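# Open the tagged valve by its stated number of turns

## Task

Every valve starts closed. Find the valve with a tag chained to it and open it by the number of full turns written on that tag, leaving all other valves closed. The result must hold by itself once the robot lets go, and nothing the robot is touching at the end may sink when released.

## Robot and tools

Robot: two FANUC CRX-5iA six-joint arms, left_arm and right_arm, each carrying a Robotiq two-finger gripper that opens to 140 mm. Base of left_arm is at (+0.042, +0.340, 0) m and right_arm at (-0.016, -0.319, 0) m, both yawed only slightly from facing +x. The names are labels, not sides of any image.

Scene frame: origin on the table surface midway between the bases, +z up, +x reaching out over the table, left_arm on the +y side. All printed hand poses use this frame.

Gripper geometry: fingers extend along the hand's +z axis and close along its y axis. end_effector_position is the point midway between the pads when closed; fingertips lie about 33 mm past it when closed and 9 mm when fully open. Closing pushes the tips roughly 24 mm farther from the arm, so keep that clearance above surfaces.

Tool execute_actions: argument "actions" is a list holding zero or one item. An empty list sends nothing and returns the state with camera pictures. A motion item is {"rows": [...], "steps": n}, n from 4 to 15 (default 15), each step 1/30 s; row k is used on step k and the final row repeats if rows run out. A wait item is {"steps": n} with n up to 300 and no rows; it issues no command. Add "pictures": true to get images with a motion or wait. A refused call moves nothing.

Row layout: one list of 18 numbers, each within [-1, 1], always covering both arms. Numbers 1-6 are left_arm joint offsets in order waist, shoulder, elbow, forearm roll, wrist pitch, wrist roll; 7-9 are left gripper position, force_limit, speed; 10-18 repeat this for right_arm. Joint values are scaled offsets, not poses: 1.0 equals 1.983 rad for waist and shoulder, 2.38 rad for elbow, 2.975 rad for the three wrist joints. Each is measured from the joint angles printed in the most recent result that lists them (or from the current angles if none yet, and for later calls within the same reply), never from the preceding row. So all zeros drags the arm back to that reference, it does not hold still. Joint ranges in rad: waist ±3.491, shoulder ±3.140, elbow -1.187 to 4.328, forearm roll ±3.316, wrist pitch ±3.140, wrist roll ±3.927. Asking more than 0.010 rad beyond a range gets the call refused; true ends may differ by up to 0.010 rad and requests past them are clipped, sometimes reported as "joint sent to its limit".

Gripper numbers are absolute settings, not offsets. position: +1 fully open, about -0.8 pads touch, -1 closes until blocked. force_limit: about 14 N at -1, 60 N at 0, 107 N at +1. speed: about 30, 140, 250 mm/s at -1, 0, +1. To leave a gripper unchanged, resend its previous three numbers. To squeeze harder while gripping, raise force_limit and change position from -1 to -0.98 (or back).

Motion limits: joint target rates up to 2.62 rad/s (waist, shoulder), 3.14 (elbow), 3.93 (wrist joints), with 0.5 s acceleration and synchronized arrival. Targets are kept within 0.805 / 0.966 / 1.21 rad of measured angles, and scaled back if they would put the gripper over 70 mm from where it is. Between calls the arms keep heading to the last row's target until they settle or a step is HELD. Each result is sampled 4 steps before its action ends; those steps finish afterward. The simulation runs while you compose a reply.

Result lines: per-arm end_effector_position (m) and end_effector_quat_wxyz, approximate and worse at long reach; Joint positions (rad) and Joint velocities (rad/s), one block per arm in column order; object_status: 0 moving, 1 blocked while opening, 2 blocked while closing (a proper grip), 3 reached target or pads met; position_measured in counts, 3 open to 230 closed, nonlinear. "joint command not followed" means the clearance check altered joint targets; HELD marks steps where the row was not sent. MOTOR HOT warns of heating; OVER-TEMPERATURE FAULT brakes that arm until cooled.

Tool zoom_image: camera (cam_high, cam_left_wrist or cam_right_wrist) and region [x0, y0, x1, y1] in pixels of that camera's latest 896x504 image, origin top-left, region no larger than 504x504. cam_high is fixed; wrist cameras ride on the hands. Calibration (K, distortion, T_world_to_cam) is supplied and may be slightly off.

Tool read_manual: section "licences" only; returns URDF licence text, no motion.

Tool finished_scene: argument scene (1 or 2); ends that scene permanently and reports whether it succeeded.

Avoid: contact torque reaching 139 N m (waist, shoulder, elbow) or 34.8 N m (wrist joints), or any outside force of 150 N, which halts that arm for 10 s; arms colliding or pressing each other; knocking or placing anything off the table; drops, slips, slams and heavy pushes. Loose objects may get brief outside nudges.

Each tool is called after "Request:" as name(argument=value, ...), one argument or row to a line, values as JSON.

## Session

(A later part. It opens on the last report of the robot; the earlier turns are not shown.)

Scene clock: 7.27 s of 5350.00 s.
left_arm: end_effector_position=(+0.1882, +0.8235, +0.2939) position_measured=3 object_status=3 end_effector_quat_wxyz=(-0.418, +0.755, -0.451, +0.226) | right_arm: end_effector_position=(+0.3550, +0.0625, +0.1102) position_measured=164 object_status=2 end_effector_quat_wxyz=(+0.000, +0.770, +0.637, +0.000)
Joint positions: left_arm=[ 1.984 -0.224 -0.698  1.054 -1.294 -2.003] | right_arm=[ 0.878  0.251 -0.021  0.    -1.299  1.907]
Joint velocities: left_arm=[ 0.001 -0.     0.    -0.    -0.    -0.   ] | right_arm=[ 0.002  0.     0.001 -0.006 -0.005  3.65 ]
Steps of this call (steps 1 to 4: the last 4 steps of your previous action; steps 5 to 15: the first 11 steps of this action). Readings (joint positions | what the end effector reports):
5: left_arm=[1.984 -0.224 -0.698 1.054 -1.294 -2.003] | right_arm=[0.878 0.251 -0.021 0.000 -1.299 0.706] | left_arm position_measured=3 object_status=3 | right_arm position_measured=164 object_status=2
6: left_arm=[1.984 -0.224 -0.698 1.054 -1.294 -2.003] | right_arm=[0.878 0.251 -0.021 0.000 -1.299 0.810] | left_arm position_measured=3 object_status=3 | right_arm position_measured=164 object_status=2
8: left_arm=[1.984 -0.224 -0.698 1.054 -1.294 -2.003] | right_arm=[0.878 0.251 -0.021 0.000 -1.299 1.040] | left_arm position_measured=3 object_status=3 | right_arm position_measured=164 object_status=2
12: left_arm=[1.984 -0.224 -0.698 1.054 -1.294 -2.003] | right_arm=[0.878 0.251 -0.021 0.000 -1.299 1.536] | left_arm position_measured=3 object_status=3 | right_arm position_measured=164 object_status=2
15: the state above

To 3.88: (3.88−1.907)/2.975 = 0.663.

Request:
execute_actions(
  actions=[
    {"rows":[[0,0,0,0,0,0,1,0,0,0,0,0,0,0,0.663,-1,0.9,0.3]],"steps":15},
  ],
)

Request:
execute_actions(
  actions=[
    {"steps":11},
  ],
  pictures=true,
)

Request:
zoom_image(
  camera="cam_right_wrist",
  region=[380, 180, 550, 340],
)

Scene clock: 7.83 s of 5350.00 s.
left_arm: end_effector_position=(+0.1882, +0.8235, +0.2939) position_measured=3 object_status=3 end_effector_quat_wxyz=(-0.418, +0.755, -0.451, +0.226) | right_arm: end_effector_position=(+0.3549, +0.0624, +0.1102) position_measured=164 object_status=2 end_effector_quat_wxyz=(-0.000, +0.019, +1.000, -0.000)
Joint positions: left_arm=[ 1.984 -0.224 -0.698  1.054 -1.294 -2.003] | right_arm=[ 0.878  0.251 -0.021  0.    -1.299  3.628]
Joint velocities: left_arm=[ 0. -0. -0.  0. -0. -0.] | right_arm=[-0.002 -0.    -0.     0.005  0.006  1.94 ]
Steps of this call (steps 1 to 4: the last 4 steps of your previous action; steps 5 to 6: the robot went on to your last target; steps 7 to 17: the first 11 steps of this action). Readings (joint positions | what the end effector reports):
7: left_arm=[1.984 -0.224 -0.698 1.054 -1.294 -2.003] | right_arm=[0.878 0.251 -0.021 -0.000 -1.300 2.682] | left_arm position_measured=3 object_status=3 | right_arm position_measured=164 object_status=2
8: left_arm=[1.984 -0.224 -0.698 1.054 -1.294 -2.003] | right_arm=[0.878 0.251 -0.021 -0.000 -1.300 2.769] | left_arm position_measured=3 object_status=3 | right_arm position_measured=164 object_status=2
10: left_arm=[1.984 -0.224 -0.698 1.054 -1.294 -2.003] | right_arm=[0.878 0.251 -0.021 -0.000 -1.300 2.966] | left_arm position_measured=3 object_status=3 | right_arm position_measured=164 object_status=2
14: left_arm=[1.984 -0.224 -0.698 1.054 -1.294 -2.003] | right_arm=[0.878 0.251 -0.021 -0.000 -1.300 3.391] | left_arm position_measured=3 object_status=3 | right_arm position_measured=164 object_status=2
17: the state above

Scene clock: 8.20 s of 5350.00 s.
left_arm: end_effector_position=(+0.1882, +0.8235, +0.2939) position_measured=3 object_status=3 end_effector_quat_wxyz=(-0.418, +0.755, -0.451, +0.226) | right_arm: end_effector_position=(+0.3551, +0.0625, +0.1102) position_measured=164 object_status=2 end_effector_quat_wxyz=(+0.000, -0.106, +0.994, +0.000)
Joint positions: left_arm=[ 1.984 -0.224 -0.698  1.054 -1.294 -2.003] | right_arm=[ 0.878  0.251 -0.021  0.    -1.299  3.879]
Joint velocities: left_arm=[ 0.     0.001  0.    -0.    -0.     0.   ] | right_arm=[ 0.    -0.001  0.     0.001 -0.001  0.   ]
Kept back: nothing.
Steps of this call (steps 1 to 4: the last 4 steps of your previous action; steps 5 to 11: the robot went on to your last target). Readings (joint positions | what the end effector reports):
1: left_arm=[1.984 -0.224 -0.698 1.054 -1.294 -2.003] | right_arm=[0.878 0.251 -0.021 0.000 -1.299 3.690] | left_arm position_measured=3 object_status=3 | right_arm position_measured=164 object_status=2
2: left_arm=[1.984 -0.224 -0.698 1.054 -1.294 -2.003] | right_arm=[0.878 0.251 -0.021 0.000 -1.299 3.743] | left_arm position_measured=3 object_status=3 | right_arm position_measured=164 object_status=2
4: left_arm=[1.984 -0.224 -0.698 1.054 -1.294 -2.003] | right_arm=[0.878 0.251 -0.021 0.000 -1.299 3.823] | left_arm position_measured=3 object_status=3 | right_arm position_measured=164 object_status=2
8: left_arm=[1.984 -0.224 -0.698 1.054 -1.294 -2.003] | right_arm=[0.878 0.251 -0.021 0.000 -1.299 3.879] | left_arm position_measured=3 object_status=3 | right_arm position_measured=164 object_status=2
11: the state above
camera_calibration (this result's frames):
cam_left_wrist: T_world_to_cam=[[-0.512994, -0.270877, -0.814532, 0.546807], [-0.757361, 0.589463, 0.280958, -0.418561], [0.404032, 0.761025, -0.507542, -0.358209], [0, 0, 0, 1]] pos_world=[0.108235, 0.667449, 0.381184]
cam_right_wrist: T_world_to_cam=[[-0.248618, 0.967151, -0.0529979, 0.0432923], [0.902928, 0.251218, 0.348727, -0.370027], [0.350585, 0.0388465, -0.935725, 0.165987], [0, 0, 0, 1]] pos_world=[0.286678, 0.0446393, 0.286651]

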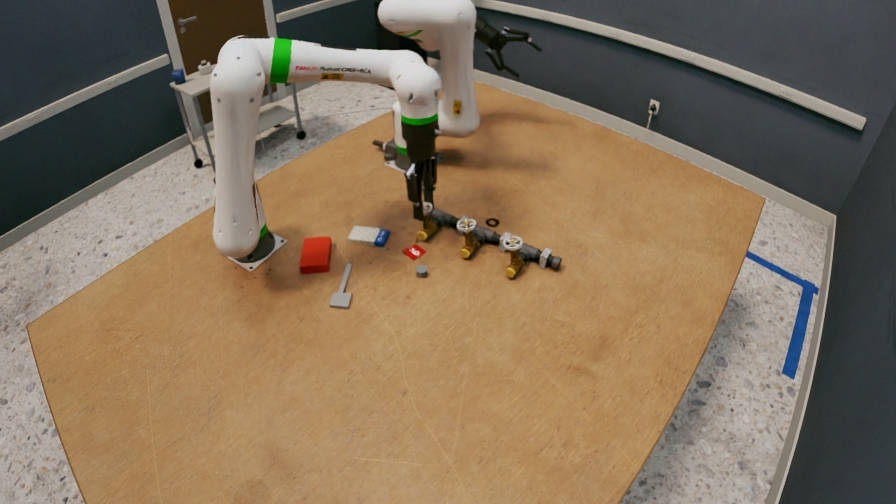

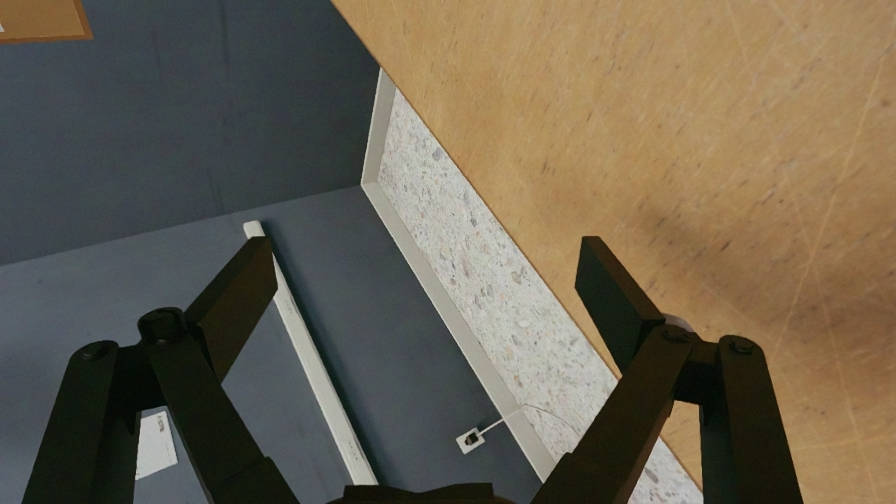

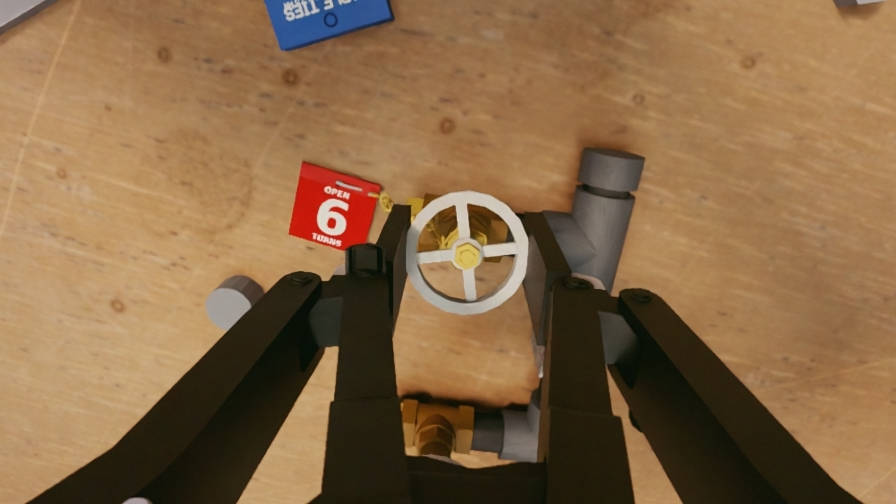

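Region (380, 180, 550, 340) of cam_right_wrist's 896x504 image, scaled by 2.965, with more detail than that image has; it fills the top 474 rows of this view, and the rest is white.

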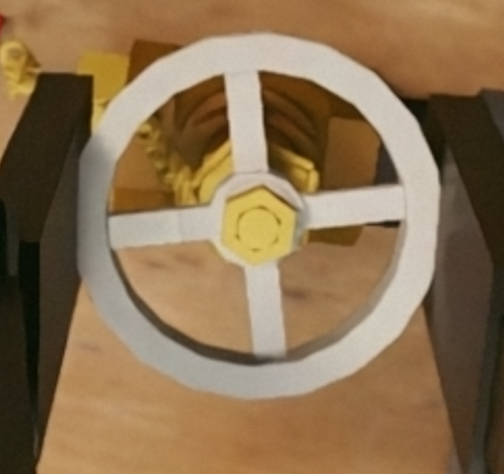

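Request:
execute_actions(
  actions=[
    {"rows":[[0,0,0,0,0,0,1,0,0,0,0,0,0,0,0,-0.05,0.9,0.6],[0,0,0,0,0,0,1,0,0,0,0,0,0,0,0,-0.05,0.9,0.6],[0,0,0,0,0,0,1,0,0,0,0,0,0,0,0,-0.05,0.9,0.6],[0,0,0,0,0,0,1,0,0,0,0,0,0,0,-1,-0.05,0.9,0.6]],"steps":15},
  ],
)

Scene clock: 12.30 s of 5350.00 s.
left_arm: end_effector_position=(+0.1882, +0.8235, +0.2939) position_measured=3 object_status=3 end_effector_quat_wxyz=(-0.418, +0.755, -0.451, +0.226) | right_arm: end_effector_position=(+0.3550, +0.0626, +0.1102) position_measured=135 object_status=0 end_effector_quat_wxyz=(+0.000, -0.002, +1.000, +0.000)
Joint positions: left_arm=[ 1.984 -0.224 -0.698  1.054 -1.294 -2.003] | right_arm=[ 0.878  0.251 -0.021  0.    -1.299  3.67 ]
Joint velocities: left_arm=[-0.001  0.     0.     0.     0.001 -0.   ] | right_arm=[-0.001 -0.    -0.    -0.    -0.002 -1.765]
From where the robot then was, a joint's target lay farther than a number of 1.0 reaches, so one or more steps of this call were cut to that.
Steps of this call (steps 1 to 30: the robot went on to your last target; steps 31 to 112: nothing new was sent; steps 113 to 123: the first 11 steps of this action). Readings (joint positions | what the end effector reports):
113: left_arm=[1.984 -0.224 -0.698 1.054 -1.294 -2.003] | right_arm=[0.878 0.251 -0.021 0.000 -1.299 3.879] | left_arm position_measured=3 object_status=3 | right_arm position_measured=164 object_status=0
114: left_arm=[1.984 -0.224 -0.698 1.054 -1.294 -2.003] | right_arm=[0.878 0.251 -0.021 0.000 -1.299 3.879] | left_arm position_measured=3 object_status=3 | right_arm position_measured=164 object_status=0
116: left_arm=[1.984 -0.224 -0.698 1.054 -1.294 -2.003] | right_arm=[0.878 0.251 -0.020 0.000 -1.297 3.879] | left_arm position_measured=3 object_status=3 | right_arm position_measured=142 object_status=0
120: left_arm=[1.984 -0.224 -0.698 1.054 -1.294 -2.003] | right_arm=[0.878 0.251 -0.020 0.000 -1.299 3.812] | left_arm position_measured=3 object_status=3 | right_arm position_measured=135 object_status=0
123: the state above

Request:
execute_actions(
  actions=[
    {"rows":[[0,0,0,0,0,0,1,0,0,0,0,0,0,0,-1,-0.05,0.9,0.6]],"steps":15},
  ],
)

Scene clock: 12.80 s of 5350.00 s.
left_arm: end_effector_position=(+0.1882, +0.8235, +0.2939) position_measured=3 object_status=3 end_effector_quat_wxyz=(-0.418, +0.755, -0.451, +0.226) | right_arm: end_effector_position=(+0.3551, +0.0625, +0.1102) position_measured=135 object_status=3 end_effector_quat_wxyz=(+0.000, +0.725, +0.689, +0.000)
Joint positions: left_arm=[ 1.984 -0.224 -0.698  1.054 -1.294 -2.003] | right_arm=[ 0.878  0.251 -0.021  0.    -1.299  2.045]
Joint velocities: left_arm=[-0.     0.     0.     0.001 -0.    -0.002] | right_arm=[ 0.001  0.    -0.001  0.002  0.    -3.65 ]
Steps of this call (steps 1 to 4: the last 4 steps of your previous action; steps 5 to 15: the first 11 steps of this action). Readings (joint positions | what the end effector reports):
5: left_arm=[1.984 -0.224 -0.698 1.054 -1.294 -2.003] | right_arm=[0.878 0.251 -0.021 0.000 -1.299 3.261] | left_arm position_measured=3 object_status=3 | right_arm position_measured=135 object_status=3
6: left_arm=[1.984 -0.224 -0.698 1.054 -1.294 -2.003] | right_arm=[0.878 0.251 -0.021 0.000 -1.299 3.152] | left_arm position_measured=3 object_status=3 | right_arm position_measured=135 object_status=3
8: left_arm=[1.984 -0.224 -0.698 1.054 -1.294 -2.003] | right_arm=[0.878 0.251 -0.021 0.000 -1.299 2.912] | left_arm position_measured=3 object_status=3 | right_arm position_measured=135 object_status=3
12: left_arm=[1.984 -0.224 -0.698 1.054 -1.294 -2.003] | right_arm=[0.878 0.251 -0.021 0.000 -1.299 2.416] | left_arm position_measured=3 object_status=3 | right_arm position_measured=135 object_status=3
15: the state above

Request:
execute_actions(
  actions=[
    {"rows":[[0,0,0,0,0,0,1,0,0,0,0,0,0,0,-1,-0.05,0.9,0.6]],"steps":15},
  ],
)

Scene clock: 13.30 s of 5350.00 s.
left_arm: end_effector_position=(+0.1882, +0.8235, +0.2939) position_measured=3 object_status=3 end_effector_quat_wxyz=(-0.418, +0.755, -0.451, +0.226) | right_arm: end_effector_position=(+0.3551, +0.0625, +0.1102) position_measured=135 object_status=3 end_effector_quat_wxyz=(-0.000, +0.988, -0.156, +0.000)
Joint positions: left_arm=[ 1.984 -0.224 -0.698  1.054 -1.294 -2.003] | right_arm=[ 0.878  0.251 -0.021  0.    -1.299  0.211]
Joint velocities: left_arm=[ 0.001  0.     0.     0.001  0.001 -0.   ] | right_arm=[ 0.     0.    -0.    -0.     0.002 -3.65 ]
Steps of this call (steps 1 to 4: the last 4 steps of your previous action; steps 5 to 15: the first 11 steps of this action). Readings (joint positions | what the end effector reports):
5: left_arm=[1.984 -0.224 -0.698 1.054 -1.294 -2.003] | right_arm=[0.878 0.251 -0.021 0.000 -1.299 1.436] | left_arm position_measured=3 object_status=3 | right_arm position_measured=135 object_status=3
6: left_arm=[1.984 -0.224 -0.698 1.054 -1.294 -2.003] | right_arm=[0.878 0.251 -0.021 0.000 -1.299 1.321] | left_arm position_measured=3 object_status=3 | right_arm position_measured=135 object_status=3
8: left_arm=[1.984 -0.224 -0.698 1.054 -1.294 -2.003] | right_arm=[0.878 0.251 -0.021 0.000 -1.299 1.077] | left_arm position_measured=3 object_status=3 | right_arm position_measured=135 object_status=3
12: left_arm=[1.984 -0.224 -0.698 1.054 -1.294 -2.003] | right_arm=[0.878 0.251 -0.021 0.000 -1.299 0.582] | left_arm position_measured=3 object_status=3 | right_arm position_measured=135 object_status=3
15: the state above

Request:
execute_actions(
  actions=[
    {"rows":[[0,0,0,0,0,0,1,0,0,0,0,0,0,0,-1,-0.05,0.9,0.6]],"steps":15},
  ],
)

Scene clock: 13.80 s of 5350.00 s.
left_arm: end_effector_position=(+0.1882, +0.8235, +0.2939) position_measured=3 object_status=3 end_effector_quat_wxyz=(-0.418, +0.755, -0.451, +0.226) | right_arm: end_effector_position=(+0.3551, +0.0625, +0.1102) position_measured=135 object_status=3 end_effector_quat_wxyz=(+0.000, -0.504, +0.864, -0.000)
Joint positions: left_arm=[ 1.984 -0.224 -0.698  1.054 -1.294 -2.003] | right_arm=[ 0.878  0.251 -0.021  0.    -1.299 -1.56 ]
Joint velocities: left_arm=[ 0.    -0.    -0.     0.001  0.     0.002] | right_arm=[-0.001 -0.     0.001  0.001 -0.    -3.65 ]
Steps of this call (steps 1 to 4: the last 4 steps of your previous action; steps 5 to 15: the first 11 steps of this action). Readings (joint positions | what the end effector reports):
5: left_arm=[1.984 -0.224 -0.698 1.054 -1.294 -2.003] | right_arm=[0.878 0.251 -0.021 0.000 -1.299 -0.368] | left_arm position_measured=3 object_status=3 | right_arm position_measured=135 object_status=3
6: left_arm=[1.984 -0.224 -0.698 1.054 -1.294 -2.003] | right_arm=[0.878 0.251 -0.021 0.000 -1.299 -0.469] | left_arm position_measured=3 object_status=3 | right_arm position_measured=135 object_status=3
8: left_arm=[1.984 -0.224 -0.698 1.054 -1.294 -2.003] | right_arm=[0.878 0.251 -0.021 0.000 -1.299 -0.694] | left_arm position_measured=3 object_status=3 | right_arm position_measured=135 object_status=3
12: left_arm=[1.984 -0.224 -0.698 1.054 -1.294 -2.003] | right_arm=[0.878 0.251 -0.021 0.000 -1.299 -1.189] | left_arm position_measured=3 object_status=3 | right_arm position_measured=135 object_status=3
15: the state above

To −3.88: −2.32/2.975 = −0.780.

Request:
execute_actions(
  actions=[
    {"rows":[[0,0,0,0,0,0,1,0,0,0,0,0,0,0,-0.78,-0.05,0.9,0.6]],"steps":15},
  ],
)

Scene clock: 14.30 s of 5350.00 s.
left_arm: end_effector_position=(+0.1882, +0.8235, +0.2939) position_measured=3 object_status=3 end_effector_quat_wxyz=(-0.418, +0.755, -0.451, +0.226) | right_arm: end_effector_position=(+0.3551, +0.0625, +0.1102) position_measured=135 object_status=3 end_effector_quat_wxyz=(+0.000, +0.343, +0.939, +0.000)
Joint positions: left_arm=[ 1.984 -0.224 -0.698  1.054 -1.294 -2.003] | right_arm=[ 0.878  0.251 -0.021  0.    -1.299 -3.317]
Joint velocities: left_arm=[-0.    -0.001 -0.     0.     0.     0.001] | right_arm=[-0.    -0.     0.    -0.    -0.001 -2.91 ]
Steps of this call (steps 1 to 4: the last 4 steps of your previous action; steps 5 to 15: the first 11 steps of this action). Readings (joint positions | what the end effector reports):
5: left_arm=[1.984 -0.224 -0.698 1.054 -1.294 -2.003] | right_arm=[0.878 0.251 -0.021 0.000 -1.299 -2.152] | left_arm position_measured=3 object_status=3 | right_arm position_measured=135 object_status=3
6: left_arm=[1.984 -0.224 -0.698 1.054 -1.294 -2.003] | right_arm=[0.878 0.251 -0.021 0.000 -1.299 -2.257] | left_arm position_measured=3 object_status=3 | right_arm position_measured=135 object_status=3
8: left_arm=[1.984 -0.224 -0.698 1.054 -1.294 -2.003] | right_arm=[0.878 0.251 -0.021 0.000 -1.299 -2.490] | left_arm position_measured=3 object_status=3 | right_arm position_measured=135 object_status=3
12: left_arm=[1.984 -0.224 -0.698 1.054 -1.294 -2.003] | right_arm=[0.878 0.251 -0.021 0.000 -1.299 -2.984] | left_arm position_measured=3 object_status=3 | right_arm position_measured=135 object_status=3
15: the state above

Request:
execute_actions(
  actions=[
    {"rows":[[0,0,0,0,0,0,1,0,0,0,0,0,0,0,-0.1893,-0.05,0.9,0.6],[0,0,0,0,0,0,1,0,0,0,0,0,0,0,-0.1893,-0.05,0.9,0.6],[0,0,0,0,0,0,1,0,0,0,0,0,0,0,-0.1893,-0.05,0.9,0.6],[0,0,0,0,0,0,1,0,0,0,0,0,0,0,-0.1893,-1,0.9,0.3]],"steps":15},
  ],
)

Request:
execute_actions(
  actions=[
    {"steps":4},
  ],
  pictures=true,
)

Scene clock: 14.80 s of 5350.00 s.
left_arm: end_effector_position=(+0.1882, +0.8235, +0.2939) position_measured=3 object_status=3 end_effector_quat_wxyz=(-0.418, +0.755, -0.451, +0.226) | right_arm: end_effector_position=(+0.3549, +0.0625, +0.1102) position_measured=164 object_status=0 end_effector_quat_wxyz=(+0.000, +0.591, +0.807, +0.000)
Joint positions: left_arm=[ 1.984 -0.224 -0.698  1.054 -1.294 -2.003] | right_arm=[ 0.878  0.251 -0.021  0.    -1.299 -3.881]
Joint velocities: left_arm=[-0.001 -0.001 -0.     0.     0.     0.001] | right_arm=[ 0.    -0.    -0.    -0.     0.004 -0.001]
Steps of this call (steps 1 to 4: the last 4 steps of your previous action; steps 5 to 15: the first 11 steps of this action). Readings (joint positions | what the end effector reports):
5: left_arm=[1.984 -0.224 -0.698 1.054 -1.294 -2.003] | right_arm=[0.878 0.251 -0.021 0.000 -1.299 -3.703] | left_arm position_measured=3 object_status=3 | right_arm position_measured=135 object_status=3
6: left_arm=[1.984 -0.224 -0.698 1.054 -1.294 -2.003] | right_arm=[0.878 0.251 -0.021 0.000 -1.299 -3.755] | left_arm position_measured=3 object_status=3 | right_arm position_measured=135 object_status=3
8: left_arm=[1.984 -0.224 -0.698 1.054 -1.294 -2.003] | right_arm=[0.878 0.251 -0.021 0.000 -1.299 -3.831] | left_arm position_measured=3 object_status=3 | right_arm position_measured=135 object_status=0
12: left_arm=[1.984 -0.224 -0.698 1.054 -1.294 -2.003] | right_arm=[0.878 0.251 -0.021 0.000 -1.299 -3.880] | left_arm position_measured=3 object_status=3 | right_arm position_measured=164 object_status=0
15: the state above

Scene clock: 14.93 s of 5350.00 s.
left_arm: end_effector_position=(+0.1882, +0.8235, +0.2939) position_measured=3 object_status=3 end_effector_quat_wxyz=(-0.418, +0.755, -0.451, +0.226) | right_arm: end_effector_position=(+0.3550, +0.0625, +0.1102) position_measured=164 object_status=0 end_effector_quat_wxyz=(+0.000, +0.591, +0.807, +0.000)
Joint positions: left_arm=[ 1.984 -0.224 -0.698  1.054 -1.294 -2.003] | right_arm=[ 0.878  0.251 -0.021  0.    -1.299 -3.881]
Joint velocities: left_arm=[-0.001  0.002 -0.     0.001  0.     0.001] | right_arm=[ 0.     0.     0.     0.001  0.001 -0.   ]
Kept back: nothing.
Steps of this call (steps 1 to 4: the last 4 steps of your previous action). Readings (joint positions | what the end effector reports):
1: left_arm=[1.984 -0.224 -0.698 1.054 -1.294 -2.003] | right_arm=[0.878 0.251 -0.021 0.000 -1.299 -3.881] | left_arm position_measured=3 object_status=3 | right_arm position_measured=164 object_status=0
2: left_arm=[1.984 -0.224 -0.698 1.054 -1.294 -2.003] | right_arm=[0.878 0.251 -0.021 0.000 -1.299 -3.881] | left_arm position_measured=3 object_status=3 | right_arm position_measured=164 object_status=0
4: the state above
camera_calibration (this result's frames):
cam_left_wrist: T_world_to_cam=[[-0.512994, -0.270877, -0.814532, 0.546807], [-0.757361, 0.589463, 0.280958, -0.418561], [0.404032, 0.761025, -0.507542, -0.358209], [0, 0, 0, 1]] pos_world=[0.108235, 0.667449, 0.381184]
cam_right_wrist: T_world_to_cam=[[0.939474, 0.338544, -0.0526987, -0.339251], [0.335027, -0.875517, 0.348178, -0.0978462], [0.0717348, -0.344759, -0.935946, 0.289048], [0, 0, 0, 1]] pos_world=[0.330764, 0.128837, 0.286723]

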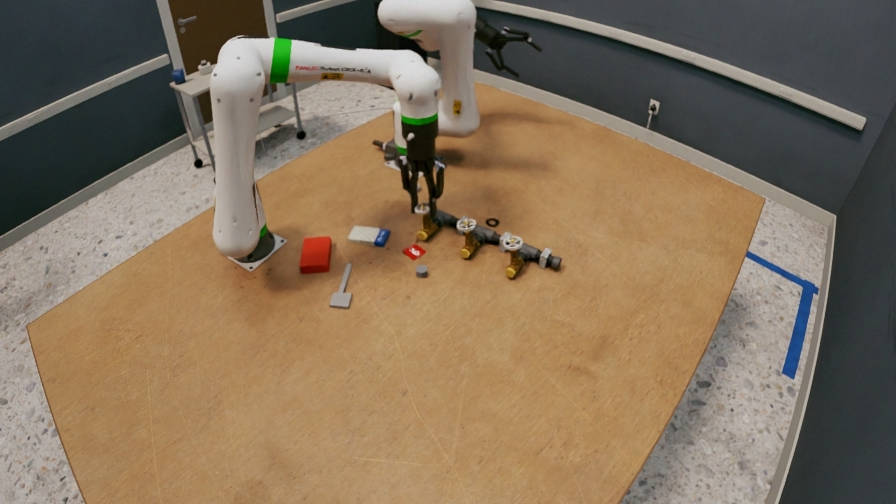

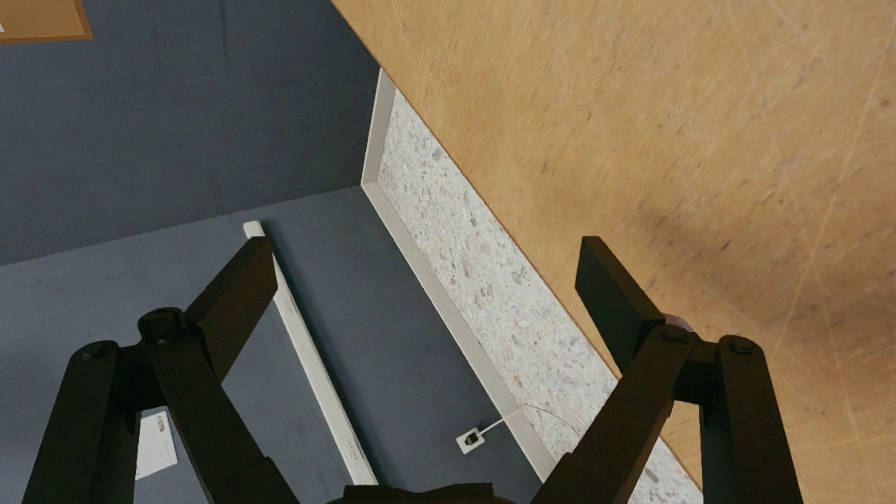

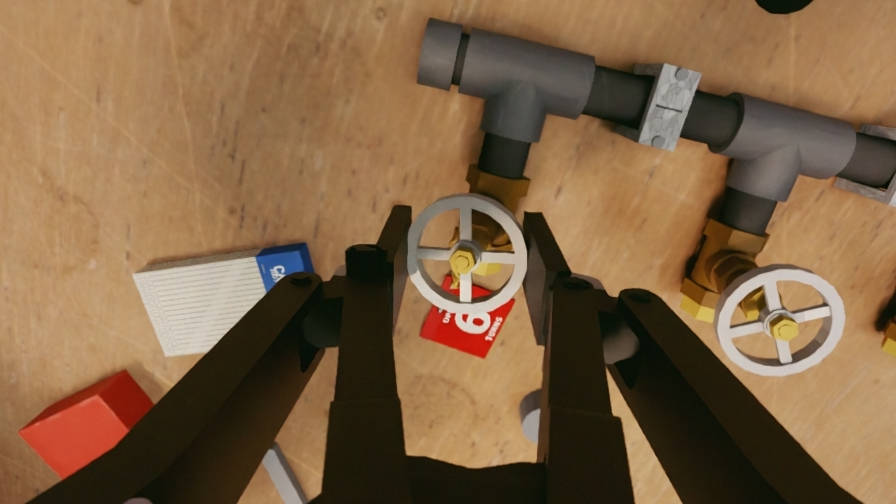

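Request:
execute_actions(
  actions=[
    {"rows":[[0,0,0,0,0,0,1,0,0,0,0,0,0,0,1,-1,0.9,0.3]],"steps":15},
  ],
)

Scene clock: 15.43 s of 5350.00 s.
left_arm: end_effector_position=(+0.1882, +0.8235, +0.2939) position_measured=3 object_status=3 end_effector_quat_wxyz=(-0.418, +0.755, -0.451, +0.226) | right_arm: end_effector_position=(+0.3550, +0.0625, +0.1101) position_measured=164 object_status=2 end_effector_quat_wxyz=(+0.000, +0.405, +0.914, +0.000)
Joint positions: left_arm=[ 1.984 -0.224 -0.698  1.054 -1.294 -2.003] | right_arm=[ 0.878  0.251 -0.021  0.    -1.299 -3.452]
Joint velocities: left_arm=[ 0.     0.     0.     0.001 -0.    -0.001] | right_arm=[-0.     0.001  0.     0.    -0.002  2.537]
Steps of this call (steps 1 to 4: the robot went on to your last target; steps 5 to 15: the first 11 steps of this action). Readings (joint positions | what the end effector reports):
5: left_arm=[1.984 -0.224 -0.698 1.054 -1.294 -2.003] | right_arm=[0.878 0.251 -0.021 0.000 -1.299 -3.881] | left_arm position_measured=3 object_status=3 | right_arm position_measured=164 object_status=2
6: left_arm=[1.984 -0.224 -0.698 1.054 -1.294 -2.003] | right_arm=[0.878 0.251 -0.021 0.000 -1.299 -3.877] | left_arm position_measured=3 object_status=3 | right_arm position_measured=164 object_status=2
8: left_arm=[1.984 -0.224 -0.698 1.054 -1.294 -2.003] | right_arm=[0.878 0.251 -0.021 0.000 -1.299 -3.843] | left_arm position_measured=3 object_status=3 | right_arm position_measured=164 object_status=2
12: left_arm=[1.984 -0.224 -0.698 1.054 -1.294 -2.003] | right_arm=[0.878 0.251 -0.021 0.000 -1.299 -3.672] | left_arm position_measured=3 object_status=3 | right_arm position_measured=164 object_status=2
15: the state above

Request:
execute_actions(
  actions=[
    {"rows":[[0,0,0,0,0,0,1,0,0,0,0,0,0,0,1,-1,0.9,0.3]],"steps":15},
  ],
)

Scene clock: 15.93 s of 5350.00 s.
left_arm: end_effector_position=(+0.1882, +0.8235, +0.2939) position_measured=3 object_status=3 end_effector_quat_wxyz=(-0.418, +0.755, -0.451, +0.226) | right_arm: end_effector_position=(+0.3552, +0.0624, +0.1101) position_measured=164 object_status=2 end_effector_quat_wxyz=(+0.000, -0.454, +0.891, -0.000)
Joint positions: left_arm=[ 1.984 -0.224 -0.698  1.054 -1.294 -2.003] | right_arm=[ 0.878  0.251 -0.021  0.    -1.298 -1.675]
Joint velocities: left_arm=[0.001 0.001 0.    0.    0.    0.001] | right_arm=[-0.001  0.    -0.    -0.     0.001  3.651]
Steps of this call (steps 1 to 4: the last 4 steps of your previous action; steps 5 to 15: the first 11 steps of this action). Readings (joint positions | what the end effector reports):
5: left_arm=[1.984 -0.224 -0.698 1.054 -1.294 -2.003] | right_arm=[0.878 0.251 -0.021 0.000 -1.299 -2.913] | left_arm position_measured=3 object_status=3 | right_arm position_measured=164 object_status=2
6: left_arm=[1.984 -0.224 -0.698 1.054 -1.294 -2.003] | right_arm=[0.878 0.251 -0.021 0.000 -1.299 -2.789] | left_arm position_measured=3 object_status=3 | right_arm position_measured=164 object_status=2
8: left_arm=[1.984 -0.224 -0.698 1.054 -1.294 -2.003] | right_arm=[0.878 0.251 -0.021 0.000 -1.299 -2.541] | left_arm position_measured=3 object_status=3 | right_arm position_measured=164 object_status=2
12: left_arm=[1.984 -0.224 -0.698 1.054 -1.294 -2.003] | right_arm=[0.878 0.251 -0.021 0.000 -1.298 -2.046] | left_arm position_measured=3 object_status=3 | right_arm position_measured=164 object_status=2
15: the state above

Request:
execute_actions(
  actions=[
    {"rows":[[0,0,0,0,0,0,1,0,0,0,0,0,0,0,1,-1,0.9,0.3]],"steps":15},
  ],
)

Scene clock: 16.43 s of 5350.00 s.
left_arm: end_effector_position=(+0.1882, +0.8235, +0.2939) position_measured=3 object_status=3 end_effector_quat_wxyz=(-0.418, +0.755, -0.451, +0.226) | right_arm: end_effector_position=(+0.3549, +0.0625, +0.1102) position_measured=164 object_status=2 end_effector_quat_wxyz=(+0.000, +0.980, -0.201, -0.000)
Joint positions: left_arm=[ 1.984 -0.224 -0.698  1.054 -1.294 -2.003] | right_arm=[ 0.878  0.251 -0.021 -0.    -1.299  0.119]
Joint velocities: left_arm=[-0.     0.001  0.    -0.001  0.     0.001] | right_arm=[-0.001 -0.    -0.    -0.001 -0.001  3.651]
Steps of this call (steps 1 to 4: the last 4 steps of your previous action; steps 5 to 15: the first 11 steps of this action). Readings (joint positions | what the end effector reports):
5: left_arm=[1.984 -0.224 -0.698 1.054 -1.294 -2.003] | right_arm=[0.878 0.251 -0.021 0.000 -1.298 -1.085] | left_arm position_measured=3 object_status=3 | right_arm position_measured=164 object_status=2
6: left_arm=[1.984 -0.224 -0.698 1.054 -1.294 -2.003] | right_arm=[0.878 0.251 -0.021 0.000 -1.299 -0.980] | left_arm position_measured=3 object_status=3 | right_arm position_measured=164 object_status=2
8: left_arm=[1.984 -0.224 -0.698 1.054 -1.294 -2.003] | right_arm=[0.878 0.251 -0.021 0.000 -1.299 -0.748] | left_arm position_measured=3 object_status=3 | right_arm position_measured=164 object_status=2
12: left_arm=[1.984 -0.224 -0.698 1.054 -1.294 -2.003] | right_arm=[0.878 0.251 -0.021 -0.000 -1.299 -0.252] | left_arm position_measured=3 object_status=3 | right_arm position_measured=164 object_status=2
15: the state above

Request:
execute_actions(
  actions=[
    {"rows":[[0,0,0,0,0,0,1,0,0,0,0,0,0,0,1,-1,0.9,0.3]],"steps":15},
  ],
)

Scene clock: 16.93 s of 5350.00 s.
left_arm: end_effector_position=(+0.1882, +0.8235, +0.2939) position_measured=3 object_status=3 end_effector_quat_wxyz=(-0.418, +0.755, -0.451, +0.226) | right_arm: end_effector_position=(+0.3551, +0.0626, +0.1102) position_measured=164 object_status=2 end_effector_quat_wxyz=(-0.000, +0.771, +0.637, +0.000)
Joint positions: left_arm=[ 1.984 -0.224 -0.698  1.054 -1.294 -2.003] | right_arm=[ 0.878  0.251 -0.021  0.    -1.298  1.906]
Joint velocities: left_arm=[-0.     0.    -0.    -0.     0.001 -0.   ] | right_arm=[ 0.001  0.    -0.    -0.003 -0.005  3.65 ]
Steps of this call (steps 1 to 4: the last 4 steps of your previous action; steps 5 to 15: the first 11 steps of this action). Readings (joint positions | what the end effector reports):
5: left_arm=[1.984 -0.224 -0.698 1.054 -1.294 -2.003] | right_arm=[0.878 0.251 -0.021 0.001 -1.298 0.706] | left_arm position_measured=3 object_status=3 | right_arm position_measured=164 object_status=2
6: left_arm=[1.984 -0.224 -0.698 1.054 -1.294 -2.003] | right_arm=[0.878 0.251 -0.021 0.001 -1.298 0.810] | left_arm position_measured=3 object_status=3 | right_arm position_measured=164 object_status=2
8: left_arm=[1.984 -0.224 -0.698 1.054 -1.294 -2.003] | right_arm=[0.878 0.251 -0.021 0.001 -1.298 1.040] | left_arm position_measured=3 object_status=3 | right_arm position_measured=164 object_status=2
12: left_arm=[1.984 -0.224 -0.698 1.054 -1.294 -2.003] | right_arm=[0.878 0.251 -0.021 0.001 -1.298 1.535] | left_arm position_measured=3 object_status=3 | right_arm position_measured=164 object_status=2
15: the state above

Request:
execute_actions(
  actions=[
    {"rows":[[0,0,0,0,0,0,1,0,0,0,0,0,0,0,0.663,-1,0.9,0.3]],"steps":15},
  ],
)

Scene clock: 17.43 s of 5350.00 s.
left_arm: end_effector_position=(+0.1882, +0.8235, +0.2939) position_measured=3 object_status=3 end_effector_quat_wxyz=(-0.418, +0.755, -0.451, +0.226) | right_arm: end_effector_position=(+0.3549, +0.0624, +0.1101) position_measured=164 object_status=2 end_effector_quat_wxyz=(+0.000, +0.055, +0.998, -0.000)
Joint positions: left_arm=[ 1.984 -0.224 -0.698  1.054 -1.294 -2.003] | right_arm=[ 0.878  0.251 -0.021  0.    -1.299  3.556]
Joint velocities: left_arm=[ 0.    -0.    -0.     0.001 -0.     0.001] | right_arm=[-0.002 -0.    -0.001  0.003  0.003  2.201]
Steps of this call (steps 1 to 4: the last 4 steps of your previous action; steps 5 to 15: the first 11 steps of this action). Readings (joint positions | what the end effector reports):
5: left_arm=[1.984 -0.224 -0.698 1.054 -1.294 -2.003] | right_arm=[0.878 0.251 -0.021 -0.000 -1.299 2.495] | left_arm position_measured=3 object_status=3 | right_arm position_measured=164 object_status=2
6: left_arm=[1.984 -0.224 -0.698 1.054 -1.294 -2.003] | right_arm=[0.878 0.251 -0.021 -0.000 -1.299 2.599] | left_arm position_measured=3 object_status=3 | right_arm position_measured=164 object_status=2
8: left_arm=[1.984 -0.224 -0.698 1.054 -1.294 -2.003] | right_arm=[0.878 0.251 -0.021 -0.000 -1.299 2.830] | left_arm position_measured=3 object_status=3 | right_arm position_measured=164 object_status=2
12: left_arm=[1.984 -0.224 -0.698 1.054 -1.294 -2.003] | right_arm=[0.878 0.251 -0.021 -0.000 -1.299 3.292] | left_arm position_measured=3 object_status=3 | right_arm position_measured=164 object_status=2
15: the state above

Request:
execute_actions(
  actions=[
    {"rows":[[0,0,0,0,0,0,1,0,0,0,0,0,0,0,0.1086,-1,0.9,0.3],[0,0,0,0,0,0,1,0,0,0,0,0,0,0,0.1086,-1,0.9,0.3],[0,0,0,0,0,0,1,0,0,0,0,0,0,0,0.1086,-1,0.9,0.3],[0,0,0,0,0,0,1,0,0,0,0,0,0,0,0.1086,-1,0.9,0.3],[0,0,0,0,0,0,1,0,0,0,0,0,0,0,0.1086,-0.05,0.9,0.6],[0,0,0,0,0,0,1,0,0,0,0,0,0,0,0.1086,-0.05,0.9,0.6],[0,0,0,0,0,0,1,0,0,0,0,0,0,0,0.1086,-0.05,0.9,0.6],[0,0,0,0,0,0,1,0,0,0,0,0,0,0,-1,-0.05,0.9,0.6]],"steps":15},
  ],
)

Scene clock: 18.03 s of 5350.00 s.
left_arm: end_effector_position=(+0.1882, +0.8235, +0.2939) position_measured=3 object_status=3 end_effector_quat_wxyz=(-0.418, +0.755, -0.451, +0.226) | right_arm: end_effector_position=(+0.3550, +0.0627, +0.1103) position_measured=135 object_status=0 end_effector_quat_wxyz=(+0.000, -0.088, +0.996, +0.000)
Joint positions: left_arm=[ 1.984 -0.224 -0.698  1.054 -1.294 -2.003] | right_arm=[ 0.878  0.251 -0.021  0.    -1.299  3.842]
Joint velocities: left_arm=[-0.     0.001 -0.     0.    -0.    -0.001] | right_arm=[ 0.     0.    -0.     0.    -0.003 -0.746]
From where the robot then was, a joint's target lay farther than a number of 1.0 reaches, so one or more steps of this call were cut to that.
Steps of this call (steps 1 to 4: the last 4 steps of your previous action; steps 5 to 7: the robot went on to your last target; steps 8 to 18: the first 11 steps of this action). Readings (joint positions | what the end effector reports):
8: left_arm=[1.984 -0.224 -0.698 1.054 -1.294 -2.003] | right_arm=[0.878 0.251 -0.021 0.000 -1.298 3.876] | left_arm position_measured=3 object_status=3 | right_arm position_measured=164 object_status=2
9: left_arm=[1.984 -0.224 -0.698 1.054 -1.294 -2.003] | right_arm=[0.878 0.251 -0.021 0.000 -1.298 3.879] | left_arm position_measured=3 object_status=3 | right_arm position_measured=164 object_status=2
11: left_arm=[1.984 -0.224 -0.698 1.054 -1.294 -2.003] | right_arm=[0.878 0.251 -0.021 0.000 -1.298 3.879] | left_arm position_measured=3 object_status=3 | right_arm position_measured=164 object_status=2
15: left_arm=[1.984 -0.224 -0.698 1.054 -1.294 -2.003] | right_arm=[0.878 0.251 -0.021 0.000 -1.297 3.879] | left_arm position_measured=3 object_status=3 | right_arm position_measured=142 object_status=0
18: the state above

Request:
execute_actions(
  actions=[
    {"rows":[[0,0,0,0,0,0,1,0,0,0,0,0,0,0,-1,-0.05,0.9,0.6]],"steps":15},
  ],
)

Scene clock: 18.53 s of 5350.00 s.
left_arm: end_effector_position=(+0.1882, +0.8235, +0.2939) position_measured=3 object_status=3 end_effector_quat_wxyz=(-0.418, +0.755, -0.451, +0.226) | right_arm: end_effector_position=(+0.3549, +0.0624, +0.1101) position_measured=135 object_status=3 end_effector_quat_wxyz=(+0.000, +0.534, +0.846, +0.000)
Joint positions: left_arm=[ 1.984 -0.224 -0.698  1.054 -1.294 -2.003] | right_arm=[ 0.878  0.251 -0.021  0.    -1.299  2.54 ]
Joint velocities: left_arm=[-0.001  0.    -0.    -0.002  0.    -0.001] | right_arm=[-0.001  0.    -0.    -0.002 -0.    -3.65 ]
From where the robot then was, a joint's target lay farther than a number of 1.0 reaches, so one or more steps of this call were cut to that.
Steps of this call (steps 1 to 4: the last 4 steps of your previous action; steps 5 to 15: the first 11 steps of this action). Readings (joint positions | what the end effector reports):
5: left_arm=[1.984 -0.224 -0.698 1.054 -1.294 -2.003] | right_arm=[0.878 0.251 -0.021 0.000 -1.299 3.606] | left_arm position_measured=3 object_status=3 | right_arm position_measured=135 object_status=0
6: left_arm=[1.984 -0.224 -0.698 1.054 -1.294 -2.003] | right_arm=[0.878 0.251 -0.021 0.000 -1.299 3.532] | left_arm position_measured=3 object_status=3 | right_arm position_measured=135 object_status=0
8: left_arm=[1.984 -0.224 -0.698 1.054 -1.294 -2.003] | right_arm=[0.878 0.251 -0.021 0.000 -1.299 3.360] | left_arm position_measured=3 object_status=3 | right_arm position_measured=135 object_status=3
12: left_arm=[1.984 -0.224 -0.698 1.054 -1.294 -2.003] | right_arm=[0.878 0.251 -0.021 0.000 -1.299 2.912] | left_arm position_measured=3 object_status=3 | right_arm position_measured=135 object_status=3
15: the state above

Request:
execute_actions(
  actions=[
    {"rows":[[0,0,0,0,0,0,1,0,0,0,0,0,0,0,-1,-0.05,0.9,0.6]],"steps":15},
  ],
)

Scene clock: 19.03 s of 5350.00 s.
left_arm: end_effector_position=(+0.1882, +0.8235, +0.2939) position_measured=3 object_status=3 end_effector_quat_wxyz=(-0.418, +0.755, -0.451, +0.226) | right_arm: end_effector_position=(+0.3550, +0.0625, +0.1102) position_measured=135 object_status=3 end_effector_quat_wxyz=(-0.000, +0.997, +0.080, +0.000)
Joint positions: left_arm=[ 1.984 -0.224 -0.698  1.054 -1.294 -2.003] | right_arm=[ 0.878  0.251 -0.021  0.    -1.299  0.685]
Joint velocities: left_arm=[-0.     0.001  0.    -0.001 -0.    -0.001] | right_arm=[ 0.    -0.    -0.    -0.    -0.002 -3.65 ]
Steps of this call (steps 1 to 4: the last 4 steps of your previous action; steps 5 to 15: the first 11 steps of this action). Readings (joint positions | what the end effector reports):
5: left_arm=[1.984 -0.224 -0.698 1.054 -1.294 -2.003] | right_arm=[0.878 0.251 -0.021 0.000 -1.299 1.921] | left_arm position_measured=3 object_status=3 | right_arm position_measured=135 object_status=3
6: left_arm=[1.984 -0.224 -0.698 1.054 -1.294 -2.003] | right_arm=[0.878 0.251 -0.021 0.000 -1.299 1.798] | left_arm position_measured=3 object_status=3 | right_arm position_measured=135 object_status=3
8: left_arm=[1.984 -0.224 -0.698 1.054 -1.294 -2.003] | right_arm=[0.878 0.251 -0.021 0.000 -1.299 1.550] | left_arm position_measured=3 object_status=3 | right_arm position_measured=135 object_status=3
12: left_arm=[1.984 -0.224 -0.698 1.054 -1.294 -2.003] | right_arm=[0.878 0.251 -0.021 0.000 -1.299 1.056] | left_arm position_measured=3 object_status=3 | right_arm position_measured=135 object_status=3
15: the state above

Request:
execute_actions(
  actions=[
    {"rows":[[0,0,0,0,0,0,1,0,0,0,0,0,0,0,-1,-0.05,0.9,0.6]],"steps":15},
  ],
)

Scene clock: 19.53 s of 5350.00 s.
left_arm: end_effector_position=(+0.1882, +0.8235, +0.2939) position_measured=3 object_status=3 end_effector_quat_wxyz=(-0.418, +0.755, -0.451, +0.226) | right_arm: end_effector_position=(+0.3550, +0.0625, +0.1102) position_measured=135 object_status=3 end_effector_quat_wxyz=(+0.000, -0.696, +0.718, -0.000)
Joint positions: left_arm=[ 1.984 -0.224 -0.698  1.054 -1.294 -2.003] | right_arm=[ 0.878  0.251 -0.021  0.    -1.299 -1.078]
Joint velocities: left_arm=[ 0.001 -0.     0.    -0.     0.    -0.   ] | right_arm=[-0.     0.     0.     0.    -0.001 -3.65 ]
Steps of this call (steps 1 to 4: the last 4 steps of your previous action; steps 5 to 15: the first 11 steps of this action). Readings (joint positions | what the end effector reports):
5: left_arm=[1.984 -0.224 -0.698 1.054 -1.294 -2.003] | right_arm=[0.878 0.251 -0.021 0.000 -1.299 0.110] | left_arm position_measured=3 object_status=3 | right_arm position_measured=135 object_status=3
6: left_arm=[1.984 -0.224 -0.698 1.054 -1.294 -2.003] | right_arm=[0.878 0.251 -0.021 0.000 -1.299 0.010] | left_arm position_measured=3 object_status=3 | right_arm position_measured=135 object_status=3
8: left_arm=[1.984 -0.224 -0.698 1.054 -1.294 -2.003] | right_arm=[0.878 0.251 -0.021 0.000 -1.299 -0.212] | left_arm position_measured=3 object_status=3 | right_arm position_measured=135 object_status=3
12: left_arm=[1.984 -0.224 -0.698 1.054 -1.294 -2.003] | right_arm=[0.878 0.251 -0.021 0.000 -1.299 -0.707] | left_arm position_measured=3 object_status=3 | right_arm position_measured=135 object_status=3
15: the state above

−3.88+1.078 = −2.802 → −0.942.

Request:
execute_actions(
  actions=[
    {"rows":[[0,0,0,0,0,0,1,0,0,0,0,0,0,0,-0.942,-0.05,0.9,0.6]],"steps":15},
  ],
)

Scene clock: 20.03 s of 5350.00 s.
left_arm: end_effector_position=(+0.1882, +0.8235, +0.2939) position_measured=3 object_status=3 end_effector_quat_wxyz=(-0.418, +0.755, -0.451, +0.226) | right_arm: end_effector_position=(+0.3550, +0.0625, +0.1102) position_measured=135 object_status=3 end_effector_quat_wxyz=(+0.000, +0.130, +0.992, +0.000)
Joint positions: left_arm=[ 1.984 -0.224 -0.698  1.054 -1.294 -2.003] | right_arm=[ 0.878  0.251 -0.021  0.    -1.299 -2.877]
Joint velocities: left_arm=[-0.001 -0.     0.     0.001  0.     0.002] | right_arm=[-0.001 -0.001  0.    -0.    -0.001 -3.645]
Steps of this call (steps 1 to 4: the last 4 steps of your previous action; steps 5 to 15: the first 11 steps of this action). Readings (joint positions | what the end effector reports):
5: left_arm=[1.984 -0.224 -0.698 1.054 -1.294 -2.003] | right_arm=[0.878 0.251 -0.021 0.000 -1.299 -1.670] | left_arm position_measured=3 object_status=3 | right_arm position_measured=135 object_status=3
6: left_arm=[1.984 -0.224 -0.698 1.054 -1.294 -2.003] | right_arm=[0.878 0.251 -0.021 0.000 -1.299 -1.776] | left_arm position_measured=3 object_status=3 | right_arm position_measured=135 object_status=3
8: left_arm=[1.984 -0.224 -0.698 1.054 -1.294 -2.003] | right_arm=[0.878 0.251 -0.021 0.000 -1.299 -2.011] | left_arm position_measured=3 object_status=3 | right_arm position_measured=135 object_status=3
12: left_arm=[1.984 -0.224 -0.698 1.054 -1.294 -2.003] | right_arm=[0.878 0.251 -0.021 0.000 -1.299 -2.506] | left_arm position_measured=3 object_status=3 | right_arm position_measured=135 object_status=3
15: the state above

Request:
execute_actions(
  actions=[
    {"rows":[[0,0,0,0,0,0,1,0,0,0,0,0,0,0,-0.3371,-0.05,0.9,0.6],[0,0,0,0,0,0,1,0,0,0,0,0,0,0,-0.3371,-0.05,0.9,0.6],[0,0,0,0,0,0,1,0,0,0,0,0,0,0,-0.3371,-0.05,0.9,0.6],[0,0,0,0,0,0,1,0,0,0,0,0,0,0,-0.3371,-0.05,0.9,0.6],[0,0,0,0,0,0,1,0,0,0,0,0,0,0,-0.3371,-0.05,0.9,0.6],[0,0,0,0,0,0,1,0,0,0,0,0,0,0,-0.3371,-0.05,0.9,0.6],[0,0,0,0,0,0,1,0,0,0,0,0,0,0,-0.3371,-0.05,0.9,0.6],[0,0,0,0,0,0,1,0,0,0,0,0,0,0,-0.3371,-1,0.9,0.3]],"steps":15},
  ],
)

Request:
execute_actions(
  actions=[
    {"steps":7},
  ],
  pictures=true,
)

Scene clock: 20.67 s of 5350.00 s.
left_arm: end_effector_position=(+0.1882, +0.8235, +0.2939) position_measured=3 object_status=3 end_effector_quat_wxyz=(-0.418, +0.755, -0.451, +0.226) | right_arm: end_effector_position=(+0.3547, +0.0624, +0.1102) position_measured=157 object_status=0 end_effector_quat_wxyz=(-0.000, +0.590, +0.807, -0.000)
Joint positions: left_arm=[ 1.984 -0.224 -0.698  1.054 -1.294 -2.003] | right_arm=[ 0.878  0.251 -0.021 -0.    -1.299 -3.88 ]
Joint velocities: left_arm=[ 0.     0.001 -0.     0.001 -0.    -0.001] | right_arm=[-0.    -0.006  0.    -0.    -0.003 -0.   ]
Steps of this call (steps 1 to 4: the last 4 steps of your previous action; steps 5 to 8: the robot went on to your last target; steps 9 to 19: the first 11 steps of this action). Readings (joint positions | what the end effector reports):
9: left_arm=[1.984 -0.224 -0.698 1.054 -1.294 -2.003] | right_arm=[0.878 0.251 -0.021 0.000 -1.299 -3.710] | left_arm position_measured=3 object_status=3 | right_arm position_measured=135 object_status=3
10: left_arm=[1.984 -0.224 -0.698 1.054 -1.294 -2.003] | right_arm=[0.878 0.251 -0.021 0.000 -1.299 -3.760] | left_arm position_measured=3 object_status=3 | right_arm position_measured=135 object_status=3
12: left_arm=[1.984 -0.224 -0.698 1.054 -1.294 -2.003] | right_arm=[0.878 0.251 -0.021 0.000 -1.299 -3.834] | left_arm position_measured=3 object_status=3 | right_arm position_measured=135 object_status=3
16: left_arm=[1.984 -0.224 -0.698 1.054 -1.294 -2.003] | right_arm=[0.878 0.251 -0.021 0.000 -1.299 -3.880] | left_arm position_measured=3 object_status=3 | right_arm position_measured=135 object_status=0
19: the state above

Scene clock: 20.90 s of 5350.00 s.
left_arm: end_effector_position=(+0.1882, +0.8235, +0.2939) position_measured=3 object_status=3 end_effector_quat_wxyz=(-0.418, +0.755, -0.451, +0.226) | right_arm: end_effector_position=(+0.3549, +0.0625, +0.1102) position_measured=164 object_status=0 end_effector_quat_wxyz=(-0.000, +0.590, +0.807, +0.000)
Joint positions: left_arm=[ 1.984 -0.224 -0.698  1.054 -1.294 -2.003] | right_arm=[ 0.878  0.251 -0.021 -0.    -1.299 -3.88 ]
Joint velocities: left_arm=[-0.     0.001  0.     0.     0.    -0.001] | right_arm=[-0.  0. -0.  0.  0. -0.]
Kept back: nothing.
Steps of this call (steps 1 to 4: the last 4 steps of your previous action; steps 5 to 7: the robot went on to your last target). Readings (joint positions | what the end effector reports):
1: left_arm=[1.984 -0.224 -0.698 1.054 -1.294 -2.003] | right_arm=[0.878 0.251 -0.021 -0.000 -1.299 -3.880] | left_arm position_measured=3 object_status=3 | right_arm position_measured=164 object_status=0
2: left_arm=[1.984 -0.224 -0.698 1.054 -1.294 -2.003] | right_arm=[0.878 0.251 -0.021 -0.000 -1.299 -3.880] | left_arm position_measured=3 object_status=3 | right_arm position_measured=164 object_status=0
4: left_arm=[1.984 -0.224 -0.698 1.054 -1.294 -2.003] | right_arm=[0.878 0.251 -0.021 -0.000 -1.299 -3.880] | left_arm position_measured=3 object_status=3 | right_arm position_measured=164 object_status=0
7: the state above
camera_calibration (this result's frames):
cam_left_wrist: T_world_to_cam=[[-0.512994, -0.270877, -0.814532, 0.546807], [-0.757361, 0.589463, 0.280958, -0.418561], [0.404032, 0.761025, -0.507542, -0.358209], [0, 0, 0, 1]] pos_world=[0.108235, 0.667449, 0.381184]
cam_right_wrist: T_world_to_cam=[[0.939238, 0.339178, -0.0528309, -0.339101], [0.335663, -0.875273, 0.348177, -0.0980566], [0.0718525, -0.344755, -0.935939, 0.289033], [0, 0, 0, 1]] pos_world=[0.330643, 0.128835, 0.286743]

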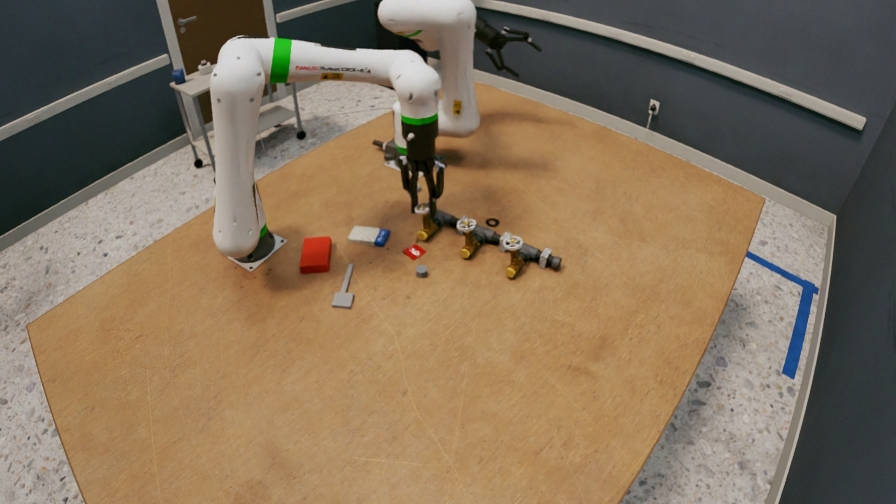

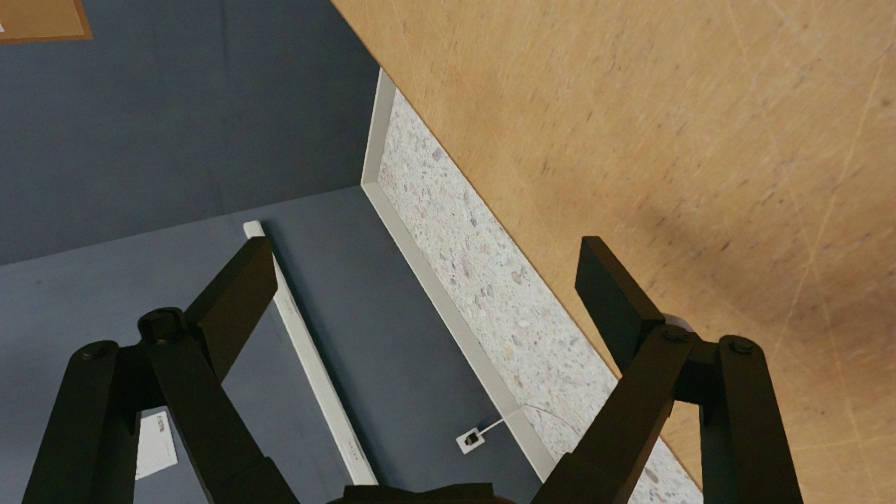

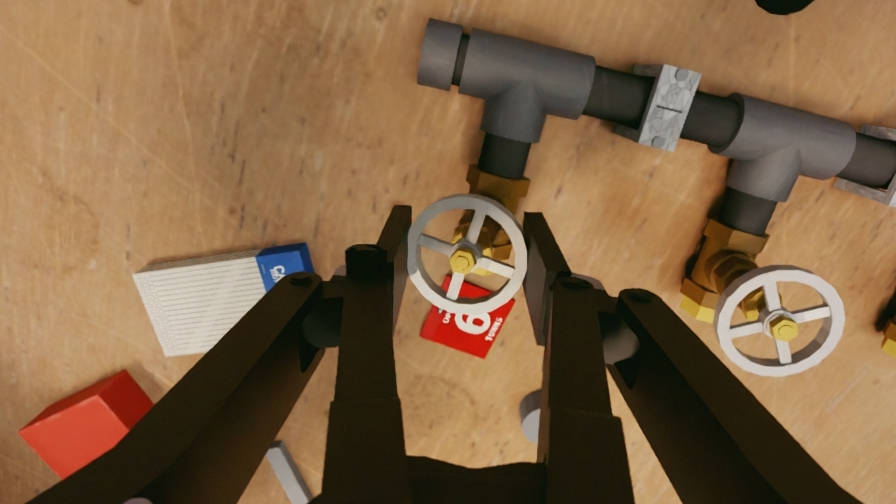

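Request:
execute_actions(
  actions=[
    {"rows":[[0,0,0,0,0,0,1,0,0,0,0,0,0,0,1,-1,0.9,0.3]],"steps":15},
  ],
)

Scene clock: 21.37 s of 5350.00 s.
left_arm: end_effector_position=(+0.1882, +0.8235, +0.2939) position_measured=3 object_status=3 end_effector_quat_wxyz=(-0.418, +0.755, -0.451, +0.226) | right_arm: end_effector_position=(+0.3549, +0.0625, +0.1101) position_measured=164 object_status=2 end_effector_quat_wxyz=(+0.000, +0.405, +0.914, -0.000)
Joint positions: left_arm=[ 1.984 -0.224 -0.698  1.054 -1.294 -2.003] | right_arm=[ 0.878  0.251 -0.021  0.    -1.299 -3.451]
Joint velocities: left_arm=[ 0.    -0.    -0.    -0.     0.     0.001] | right_arm=[-0.    -0.     0.    -0.    -0.002  2.537]
Steps of this call (steps 1 to 3: the robot went on to your last target; steps 4 to 14: the first 11 steps of this action). Readings (joint positions | what the end effector reports):
4: left_arm=[1.984 -0.224 -0.698 1.054 -1.294 -2.003] | right_arm=[0.878 0.251 -0.021 0.000 -1.299 -3.880] | left_arm position_measured=3 object_status=3 | right_arm position_measured=164 object_status=2
5: left_arm=[1.984 -0.224 -0.698 1.054 -1.294 -2.003] | right_arm=[0.878 0.251 -0.021 0.000 -1.299 -3.876] | left_arm position_measured=3 object_status=3 | right_arm position_measured=164 object_status=2
7: left_arm=[1.984 -0.224 -0.698 1.054 -1.294 -2.003] | right_arm=[0.878 0.251 -0.021 0.000 -1.299 -3.843] | left_arm position_measured=3 object_status=3 | right_arm position_measured=164 object_status=2
11: left_arm=[1.984 -0.224 -0.698 1.054 -1.294 -2.003] | right_arm=[0.878 0.251 -0.021 0.000 -1.299 -3.671] | left_arm position_measured=3 object_status=3 | right_arm position_measured=164 object_status=2
14: the state above


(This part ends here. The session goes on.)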